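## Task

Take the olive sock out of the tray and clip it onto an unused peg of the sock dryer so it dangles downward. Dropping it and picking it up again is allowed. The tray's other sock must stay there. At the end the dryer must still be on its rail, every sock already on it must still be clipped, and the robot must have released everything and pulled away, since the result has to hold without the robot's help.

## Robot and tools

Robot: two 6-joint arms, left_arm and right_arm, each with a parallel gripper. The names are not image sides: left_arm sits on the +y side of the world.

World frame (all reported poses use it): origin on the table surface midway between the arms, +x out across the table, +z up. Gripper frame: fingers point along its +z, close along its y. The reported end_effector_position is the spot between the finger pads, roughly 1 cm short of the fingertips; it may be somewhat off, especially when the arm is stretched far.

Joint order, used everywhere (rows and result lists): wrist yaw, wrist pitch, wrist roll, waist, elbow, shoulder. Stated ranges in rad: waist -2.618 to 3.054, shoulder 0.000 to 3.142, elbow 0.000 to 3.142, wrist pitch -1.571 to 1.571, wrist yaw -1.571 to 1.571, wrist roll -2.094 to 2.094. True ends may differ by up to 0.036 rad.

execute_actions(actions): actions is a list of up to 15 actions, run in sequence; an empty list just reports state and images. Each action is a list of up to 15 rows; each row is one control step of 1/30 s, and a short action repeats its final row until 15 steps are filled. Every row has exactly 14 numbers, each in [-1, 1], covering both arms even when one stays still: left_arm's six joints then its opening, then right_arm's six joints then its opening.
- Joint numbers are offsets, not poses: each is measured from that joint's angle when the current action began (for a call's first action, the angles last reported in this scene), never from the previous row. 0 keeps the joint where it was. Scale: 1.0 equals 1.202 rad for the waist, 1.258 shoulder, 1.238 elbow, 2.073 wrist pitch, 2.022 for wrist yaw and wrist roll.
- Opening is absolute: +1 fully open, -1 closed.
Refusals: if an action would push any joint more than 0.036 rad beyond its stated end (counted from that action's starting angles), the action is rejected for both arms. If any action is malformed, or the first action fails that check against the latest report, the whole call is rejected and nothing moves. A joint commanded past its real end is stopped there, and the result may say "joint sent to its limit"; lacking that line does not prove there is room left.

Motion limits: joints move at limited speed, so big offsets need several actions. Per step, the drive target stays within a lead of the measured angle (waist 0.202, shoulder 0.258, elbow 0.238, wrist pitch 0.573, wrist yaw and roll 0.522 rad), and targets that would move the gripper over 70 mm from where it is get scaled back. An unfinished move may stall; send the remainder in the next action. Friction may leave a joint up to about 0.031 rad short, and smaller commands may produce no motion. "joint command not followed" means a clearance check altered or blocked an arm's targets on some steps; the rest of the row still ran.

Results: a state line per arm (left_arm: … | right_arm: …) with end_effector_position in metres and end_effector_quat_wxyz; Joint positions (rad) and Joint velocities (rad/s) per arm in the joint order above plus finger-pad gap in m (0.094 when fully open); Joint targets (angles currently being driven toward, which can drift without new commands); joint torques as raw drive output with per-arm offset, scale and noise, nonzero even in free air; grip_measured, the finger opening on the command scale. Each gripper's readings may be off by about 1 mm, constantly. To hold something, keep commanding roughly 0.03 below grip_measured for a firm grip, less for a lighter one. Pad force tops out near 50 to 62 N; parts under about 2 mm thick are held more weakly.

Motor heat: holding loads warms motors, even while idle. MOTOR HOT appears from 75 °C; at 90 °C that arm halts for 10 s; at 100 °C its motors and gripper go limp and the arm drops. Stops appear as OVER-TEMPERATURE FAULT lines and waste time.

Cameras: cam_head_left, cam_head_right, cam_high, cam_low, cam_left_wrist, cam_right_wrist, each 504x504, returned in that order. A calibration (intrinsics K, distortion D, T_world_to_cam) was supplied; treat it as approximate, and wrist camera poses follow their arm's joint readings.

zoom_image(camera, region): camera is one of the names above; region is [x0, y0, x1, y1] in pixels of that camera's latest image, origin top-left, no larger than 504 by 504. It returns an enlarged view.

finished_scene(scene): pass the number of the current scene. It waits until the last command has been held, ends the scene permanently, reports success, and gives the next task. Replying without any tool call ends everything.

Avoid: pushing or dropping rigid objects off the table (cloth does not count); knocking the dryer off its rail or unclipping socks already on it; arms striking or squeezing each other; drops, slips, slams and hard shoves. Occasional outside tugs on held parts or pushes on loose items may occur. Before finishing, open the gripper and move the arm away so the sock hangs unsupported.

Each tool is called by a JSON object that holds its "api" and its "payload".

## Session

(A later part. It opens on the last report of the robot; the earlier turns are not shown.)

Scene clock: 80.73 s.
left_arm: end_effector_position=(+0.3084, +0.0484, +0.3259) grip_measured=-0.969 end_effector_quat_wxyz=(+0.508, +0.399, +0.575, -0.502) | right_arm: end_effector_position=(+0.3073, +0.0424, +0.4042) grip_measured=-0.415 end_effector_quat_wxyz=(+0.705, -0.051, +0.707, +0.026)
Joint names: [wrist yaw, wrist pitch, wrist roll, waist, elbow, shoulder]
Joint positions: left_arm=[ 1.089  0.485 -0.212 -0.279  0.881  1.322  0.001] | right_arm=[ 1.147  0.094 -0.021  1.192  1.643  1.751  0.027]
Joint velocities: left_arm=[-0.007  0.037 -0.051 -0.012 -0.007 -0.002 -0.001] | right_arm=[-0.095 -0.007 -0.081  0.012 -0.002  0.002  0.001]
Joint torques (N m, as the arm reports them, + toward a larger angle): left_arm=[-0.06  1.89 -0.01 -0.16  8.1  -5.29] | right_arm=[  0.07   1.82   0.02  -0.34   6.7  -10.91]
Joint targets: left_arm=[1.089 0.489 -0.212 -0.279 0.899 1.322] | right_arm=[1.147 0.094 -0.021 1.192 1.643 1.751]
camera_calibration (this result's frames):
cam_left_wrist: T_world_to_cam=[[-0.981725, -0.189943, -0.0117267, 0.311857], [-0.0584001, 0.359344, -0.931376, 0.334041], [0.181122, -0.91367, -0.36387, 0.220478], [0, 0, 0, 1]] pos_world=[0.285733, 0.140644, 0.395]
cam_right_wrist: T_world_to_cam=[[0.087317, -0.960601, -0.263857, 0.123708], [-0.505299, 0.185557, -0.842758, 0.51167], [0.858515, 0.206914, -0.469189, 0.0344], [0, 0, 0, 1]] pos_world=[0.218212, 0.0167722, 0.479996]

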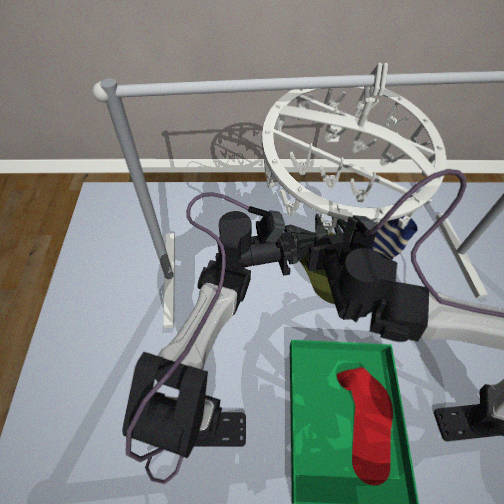

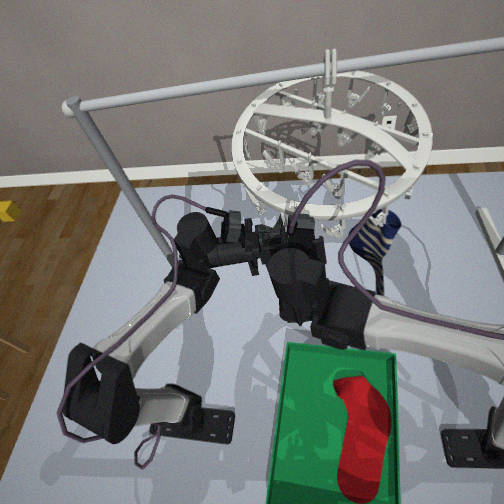

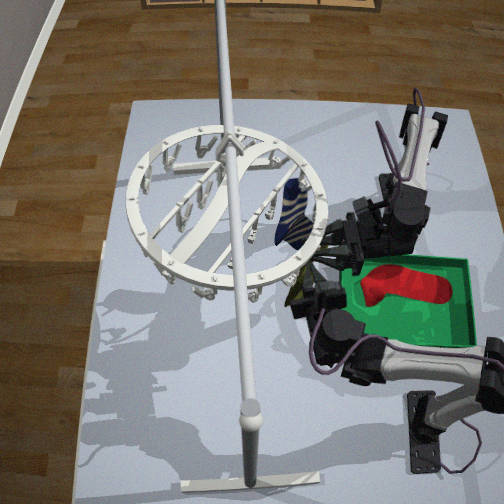

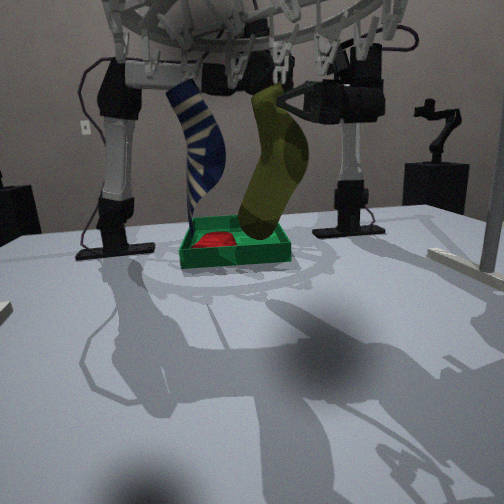

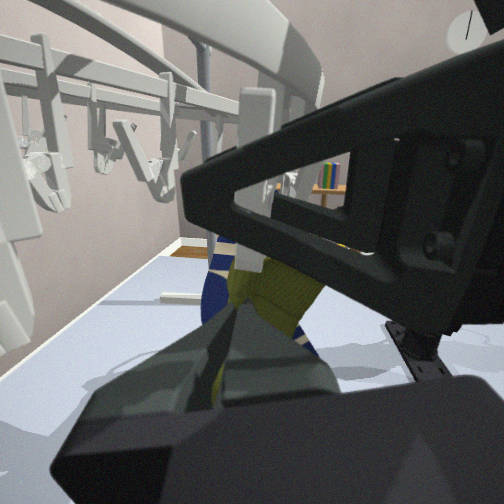

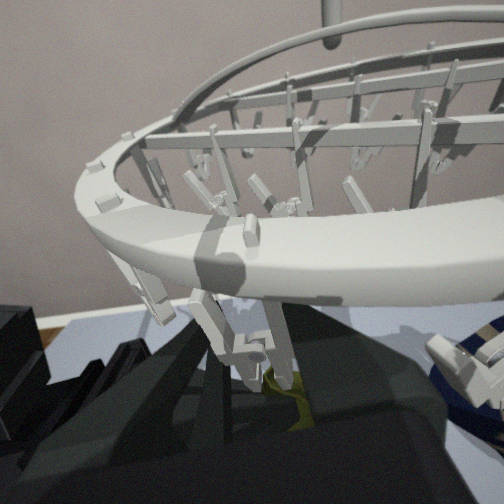

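{"api": "execute_actions", "payload": {"actions": [[[0,0,0,0,0.036,0,-1,0,0,0,0,0,0,-0.46]]]}}

{"api": "zoom_image", "payload": {"camera": "cam_low", "region": [230,20,370,140]}}

{"api": "zoom_image", "payload": {"camera": "cam_right_wrist", "region": [190,320,350,450]}}

Scene clock: 84.10 s.
left_arm: end_effector_position=(+0.3095, +0.0480, +0.3362) grip_measured=-0.969 end_effector_quat_wxyz=(+0.515, +0.403, +0.568, -0.500) | right_arm: end_effector_position=(+0.3073, +0.0424, +0.4042) grip_measured=-0.415 end_effector_quat_wxyz=(+0.705, -0.051, +0.707, +0.026)
Joint names: [wrist yaw, wrist pitch, wrist roll, waist, elbow, shoulder]
Joint positions: left_arm=[ 1.089  0.48  -0.212 -0.279  0.908  1.322  0.001] | right_arm=[ 1.147  0.094 -0.021  1.192  1.643  1.751  0.027]
Joint velocities: left_arm=[ 0.022  0.007  0.007  0.002  0.017 -0.007 -0.   ] | right_arm=[-0.051  0.007 -0.081 -0.007 -0.002 -0.022  0.001]
Joint torques (N m, as the arm reports them, + toward a larger angle): left_arm=[-0.07  1.93  0.01 -0.12  8.13 -5.33] | right_arm=[  0.06   1.83   0.03  -0.39   6.71 -10.93]
Joint targets: left_arm=[1.089 0.485 -0.212 -0.279 0.926 1.322] | right_arm=[1.147 0.094 -0.021 1.192 1.643 1.751]
camera_calibration (this result's frames):
cam_left_wrist: T_world_to_cam=[[-0.981259, -0.190086, -0.0315953, 0.319486], [-0.0383203, 0.35319, -0.934766, 0.338995], [0.188845, -0.916037, -0.353855, 0.218086], [0, 0, 0, 1]] pos_world=[0.285305, 0.140775, 0.404147]
cam_right_wrist: T_world_to_cam=[[0.087317, -0.960601, -0.263857, 0.123708], [-0.505299, 0.185557, -0.842758, 0.51167], [0.858515, 0.206914, -0.469189, 0.0344], [0, 0, 0, 1]] pos_world=[0.218212, 0.0167722, 0.479996]

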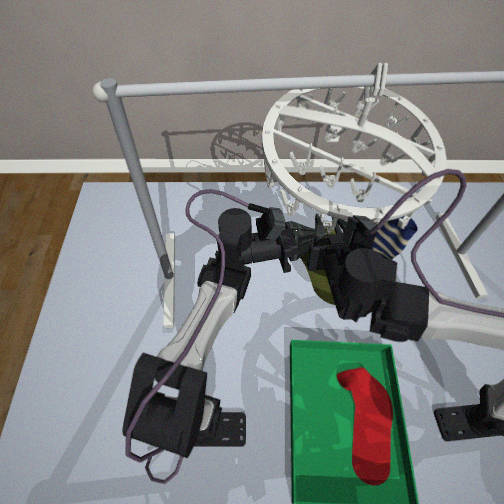

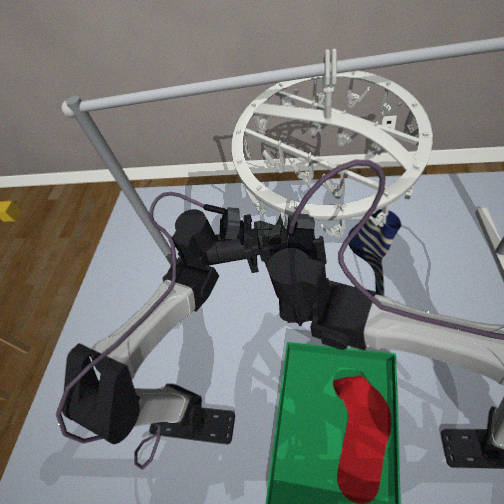

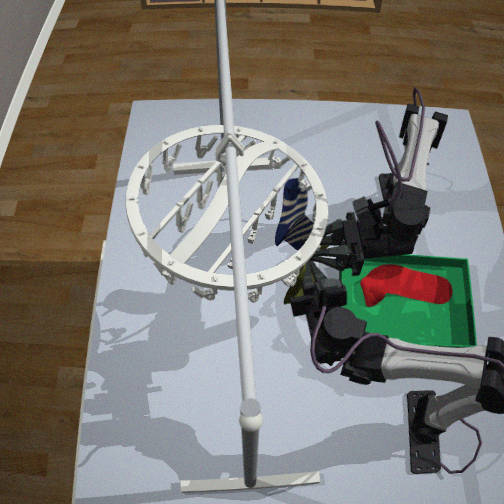

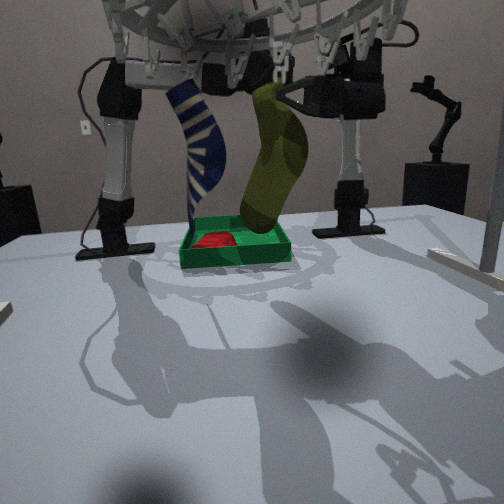

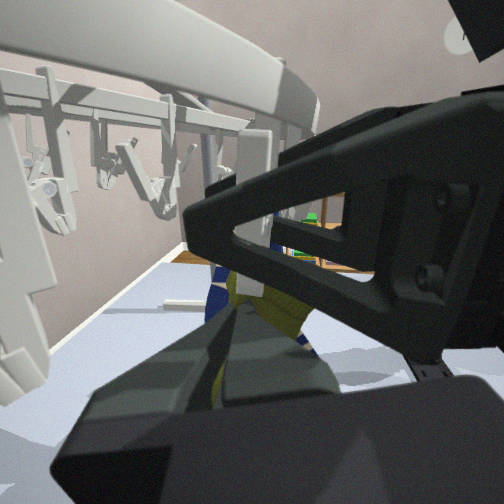

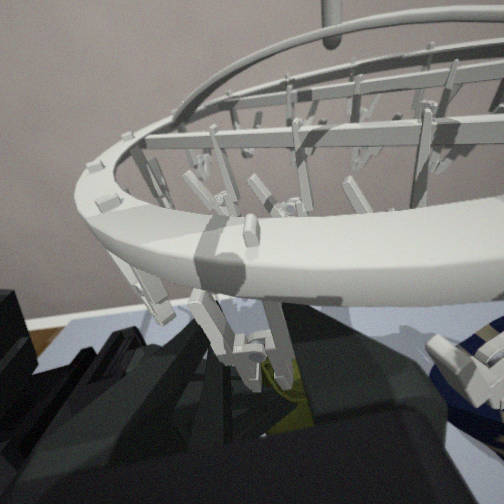

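Region (230, 20, 370, 140) of cam_low's 504x504 image, scaled by 3.600, with more detail than that image has; it fills the top 432 rows of this view, and the rest is white.

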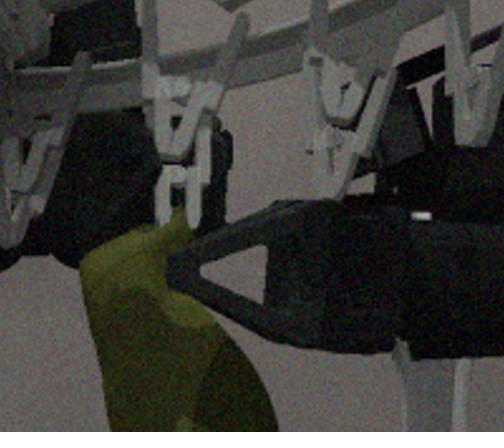

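Region (190, 320, 350, 450) of cam_right_wrist's 504x504 image, scaled by 3.150, with more detail than that image has; it fills the top 410 rows of this view, and the rest is white.

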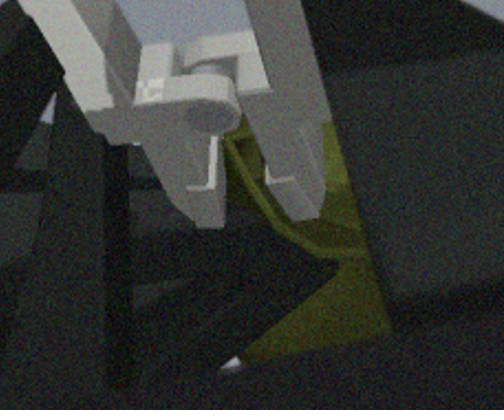

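Fabric is about 1 cm into the gap. Close the peg and check.

{"api": "execute_actions", "payload": {"actions": [[[0,0,0,0,0.023,0,-1,0,0,0,0,0,0,-0.46]],[[0,0,0,0,0,0,-1,0,0,0,0,0,0,-0.2]],[[0,0,0,0,0,0,-1,0,0,0,0,0,0,0.15]],[[0,0,0,0,0,0,-1,0.07,0,0,0.09,0,-0.02,0.15]],[[0,0,0,0,-0.03,0,-1,0.06,0,0,0.09,0,0,0.15]]]}}

{"api": "zoom_image", "payload": {"camera": "cam_low", "region": [230,20,370,140]}}

Scene clock: 90.17 s.
left_arm: end_effector_position=(+0.3089, +0.0482, +0.3293) grip_measured=-0.969 end_effector_quat_wxyz=(+0.509, +0.400, +0.573, -0.502) | right_arm: end_effector_position=(+0.2189, +0.0587, +0.4069) grip_measured=+0.148 end_effector_quat_wxyz=(+0.706, -0.050, +0.706, +0.027)
Joint names: [wrist yaw, wrist pitch, wrist roll, waist, elbow, shoulder]
Joint positions: left_arm=[ 1.089  0.478 -0.212 -0.279  0.892  1.322  0.001] | right_arm=[ 1.376  0.091 -0.021  1.422  1.643  1.745  0.054]
Joint velocities: left_arm=[-0.007  0.037 -0.051  0.002  0.022 -0.012 -0.001] | right_arm=[-0.007 -0.022  0.022 -0.002  0.002 -0.002 -0.001]
Joint torques (N m, as the arm reports them, + toward a larger angle): left_arm=[-0.09  1.88  0.01 -0.09  5.91 -5.31] | right_arm=[  0.17   1.65   0.02  -0.88   6.55 -10.66]
Joint targets: left_arm=[1.089 0.479 -0.212 -0.279 0.880 1.322] | right_arm=[1.392 0.092 -0.021 1.415 1.643 1.745]
camera_calibration (this result's frames):
cam_left_wrist: T_world_to_cam=[[-0.981671, -0.18996, -0.0154318, 0.313552], [-0.054662, 0.358198, -0.932044, 0.336393], [0.182578, -0.914117, -0.362016, 0.220445], [0, 0, 0, 1]] pos_world=[0.285945, 0.140579, 0.398177]
cam_right_wrist: T_world_to_cam=[[0.0893408, -0.959966, -0.265487, 0.147959], [-0.502626, 0.186668, -0.84411, 0.466108], [0.859875, 0.208854, -0.465827, 0.106353], [0, 0, 0, 1]] pos_world=[0.129609, 0.0328162, 0.482269]

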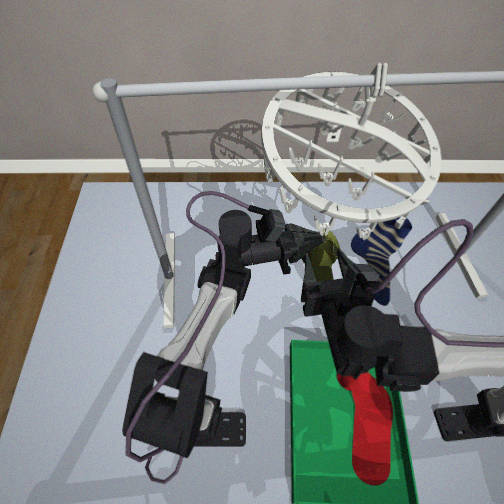

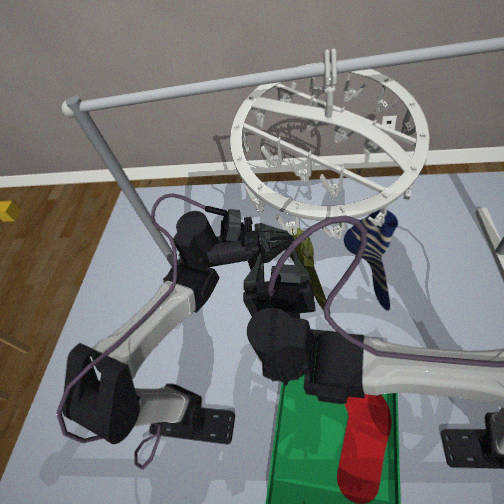

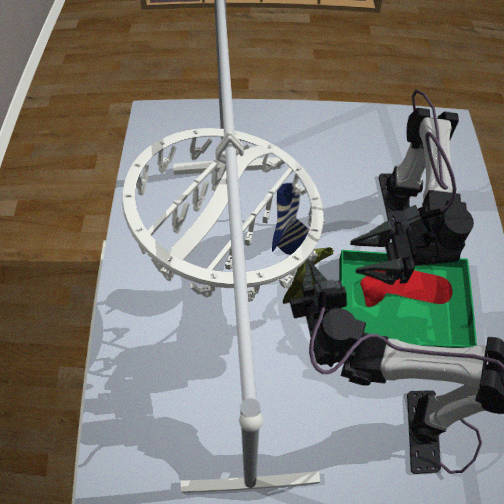

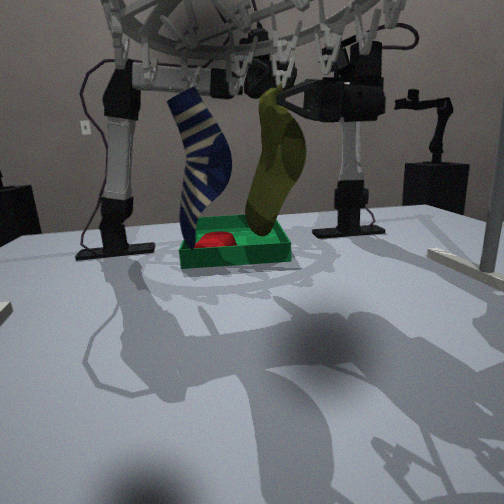

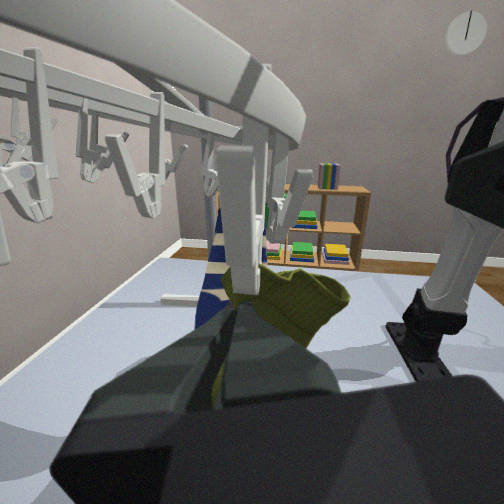

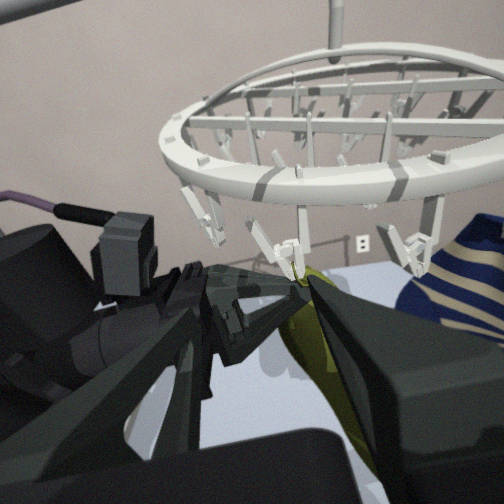

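Region (230, 20, 370, 140) of cam_low's 504x504 image, scaled by 3.600, with more detail than that image has; it fills the top 432 rows of this view, and the rest is white.

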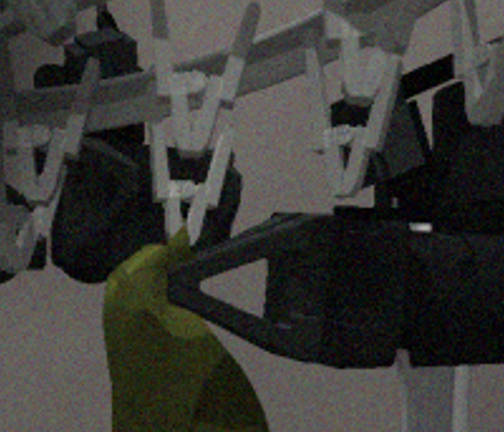

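Clipped, and the peg followed it down.

{"api": "execute_actions", "payload": {"actions": [[[0,0,0,0,0,0,-0.5,0,0,0,0.2,0,0,0.15]],[[0.08,0,0,0.15,-0.1,-0.08,-0.5,0,0,0,0.1,-0.15,-0.25,0.15]],[[0.08,-0.05,0,0.2,-0.13,-0.2,-0.5,0,0,0,0.1,-0.15,-0.25,0.15]],[[0,-0.1,0,0.15,-0.13,-0.3,-0.5,0,0,0,0,-0.15,-0.2,0.15]],[[0,0,0,0,0,0,-0.5,0,0,0,0,0,0,0.15]]]}}

Scene clock: 96.20 s.
left_arm: end_effector_position=(+0.2146, +0.1834, +0.3015) grip_measured=-0.502 end_effector_quat_wxyz=(+0.583, +0.319, +0.626, -0.408) | right_arm: end_effector_position=(+0.1052, -0.1309, +0.4689) grip_measured=+0.149 end_effector_quat_wxyz=(+0.655, -0.088, +0.676, +0.325)
Joint names: [wrist yaw, wrist pitch, wrist roll, waist, elbow, shoulder]
Joint positions: left_arm=[ 1.379  0.191 -0.212  0.316  0.483  0.601  0.023] | right_arm=[ 1.373  0.095 -0.022  1.911  1.099  0.835  0.054]
Joint velocities: left_arm=[ 0.007 -0.022  0.007  0.007 -0.012  0.002 -0.   ] | right_arm=[ 0.081  0.051  0.051  0.012  0.002 -0.017  0.001]
Joint torques (N m, as the arm reports them, + toward a larger angle): left_arm=[-0.08  1.63  0.   -0.2   6.59  0.9 ] | right_arm=[-0.15  1.39 -0.01 -0.36  5.72 -0.14]
Joint targets: left_arm=[1.379 0.192 -0.212 0.316 0.483 0.601] | right_arm=[1.373 0.095 -0.022 1.911 1.099 0.835]
camera_calibration (this result's frames):
cam_left_wrist: T_world_to_cam=[[-0.878693, -0.475279, -0.0448195, 0.285302], [-0.139263, 0.345, -0.928214, 0.276337], [0.456623, -0.809373, -0.369338, 0.27541], [0, 0, 0, 1]] pos_world=[0.163418, 0.263171, 0.371006]
cam_right_wrist: T_world_to_cam=[[0.469684, -0.656557, -0.590194, 0.144578], [-0.647306, 0.198482, -0.735934, 0.462762], [0.600326, 0.727693, -0.33177, 0.304986], [0, 0, 0, 1]] pos_world=[0.0485515, -0.218863, 0.527076]

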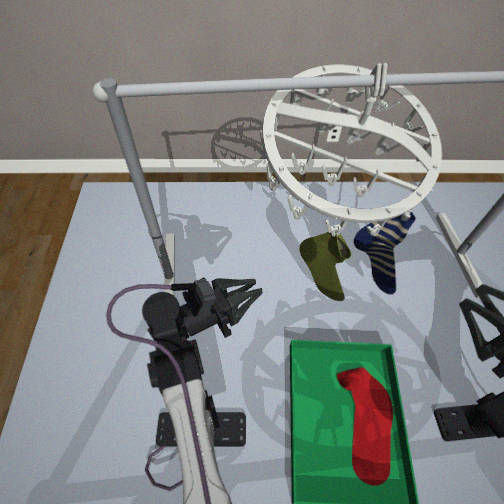

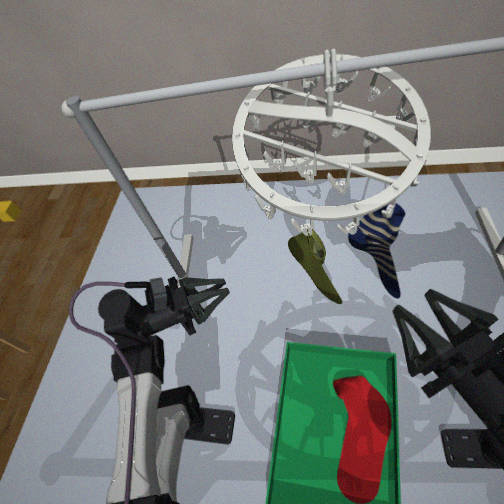

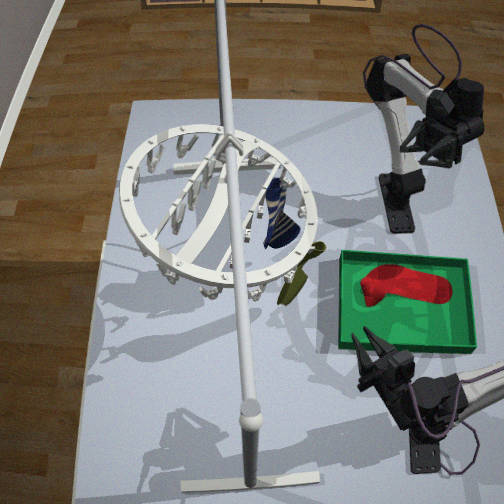

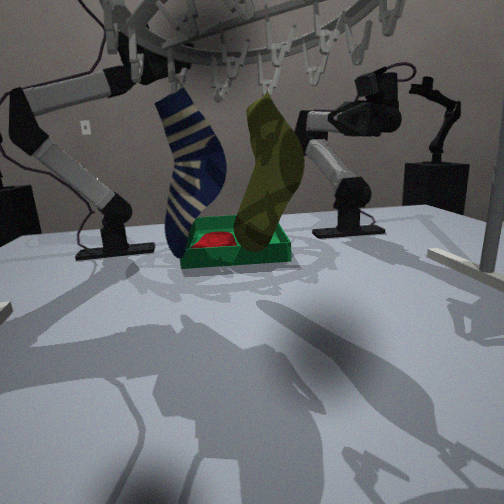

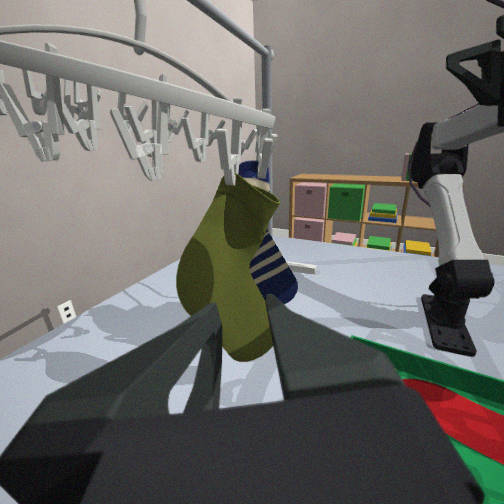

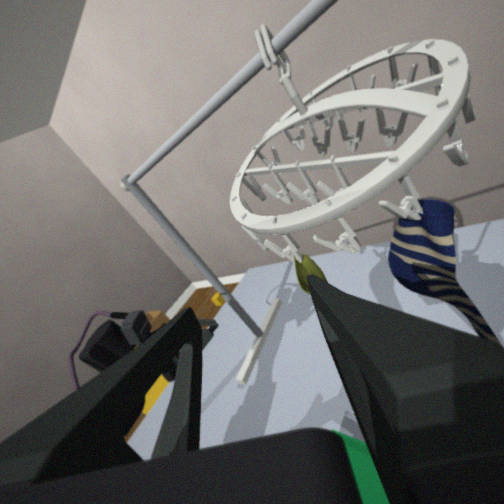

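{"api": "execute_actions", "payload": {"actions": []}}

{"api": "finished_scene", "payload": {"scene": 2}}

Scene clock: 98.80 s.
left_arm: end_effector_position=(+0.2146, +0.1834, +0.3015) grip_measured=-0.502 end_effector_quat_wxyz=(+0.583, +0.319, +0.626, -0.408) | right_arm: end_effector_position=(+0.1052, -0.1309, +0.4689) grip_measured=+0.149 end_effector_quat_wxyz=(+0.655, -0.088, +0.676, +0.325)
Joint names: [wrist yaw, wrist pitch, wrist roll, waist, elbow, shoulder]
Joint positions: left_arm=[ 1.379  0.191 -0.212  0.316  0.483  0.601  0.023] | right_arm=[ 1.373  0.095 -0.022  1.911  1.099  0.835  0.054]
Joint velocities: left_arm=[-0.051  0.022  0.037  0.012 -0.007 -0.002 -0.001] | right_arm=[-0.037 -0.066  0.007  0.007  0.012 -0.002  0.   ]
Joint torques (N m, as the arm reports them, + toward a larger angle): left_arm=[-0.09  1.66  0.01 -0.12  6.65  0.85] | right_arm=[-0.15  1.39  0.   -0.35  5.69 -0.14]
Joint targets: left_arm=[1.379 0.192 -0.212 0.316 0.483 0.601] | right_arm=[1.373 0.095 -0.022 1.911 1.099 0.835]
camera_calibration (this result's frames):
cam_left_wrist: T_world_to_cam=[[-0.878693, -0.475279, -0.0448195, 0.285302], [-0.139263, 0.345, -0.928214, 0.276337], [0.456623, -0.809373, -0.369338, 0.27541], [0, 0, 0, 1]] pos_world=[0.163418, 0.263171, 0.371006]
cam_right_wrist: T_world_to_cam=[[0.469684, -0.656557, -0.590194, 0.144578], [-0.647306, 0.198482, -0.735934, 0.462762], [0.600326, 0.727693, -0.33177, 0.304986], [0, 0, 0, 1]] pos_world=[0.0485515, -0.218863, 0.527076]

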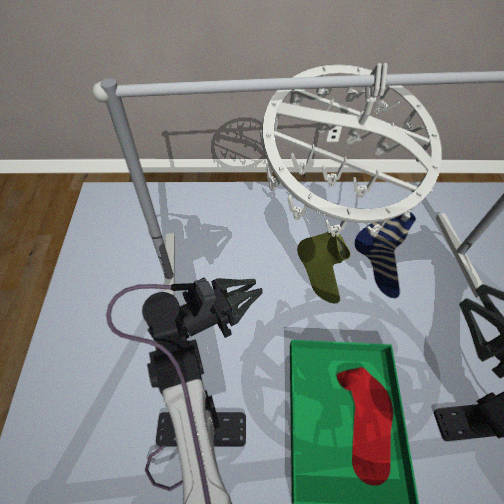

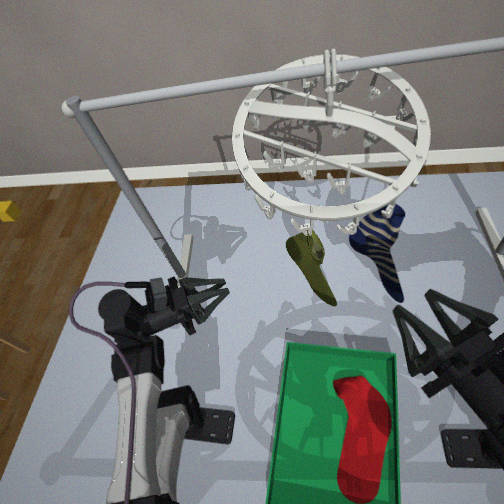

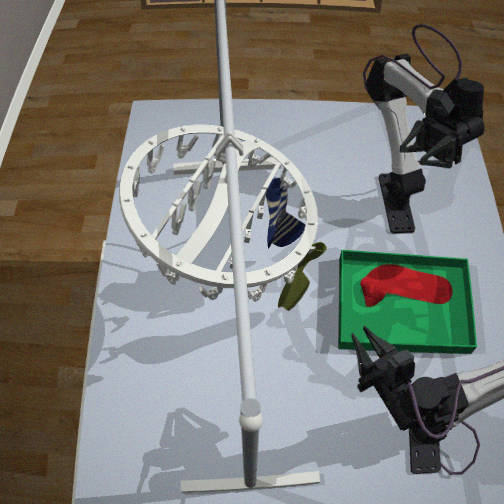

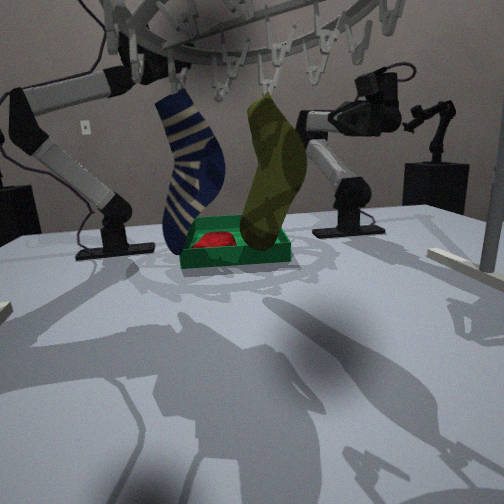

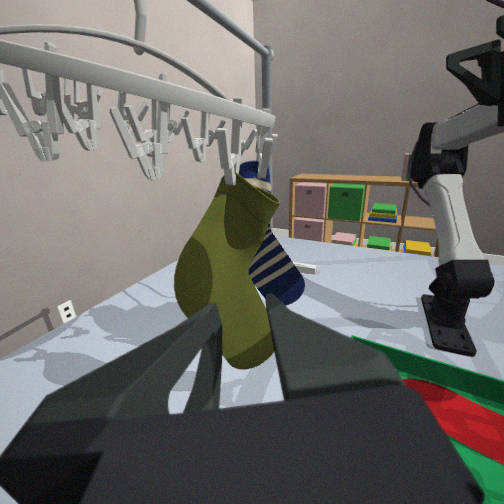

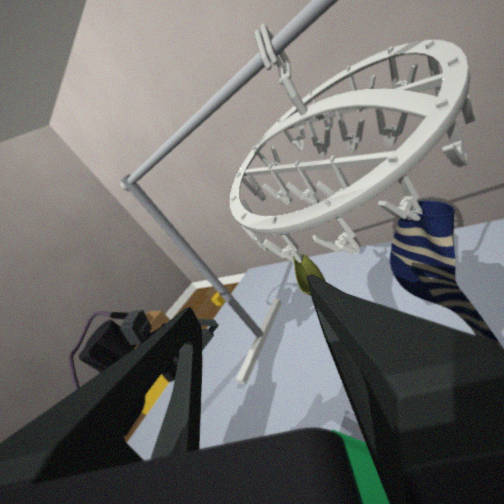

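The scene is finished: the task was done.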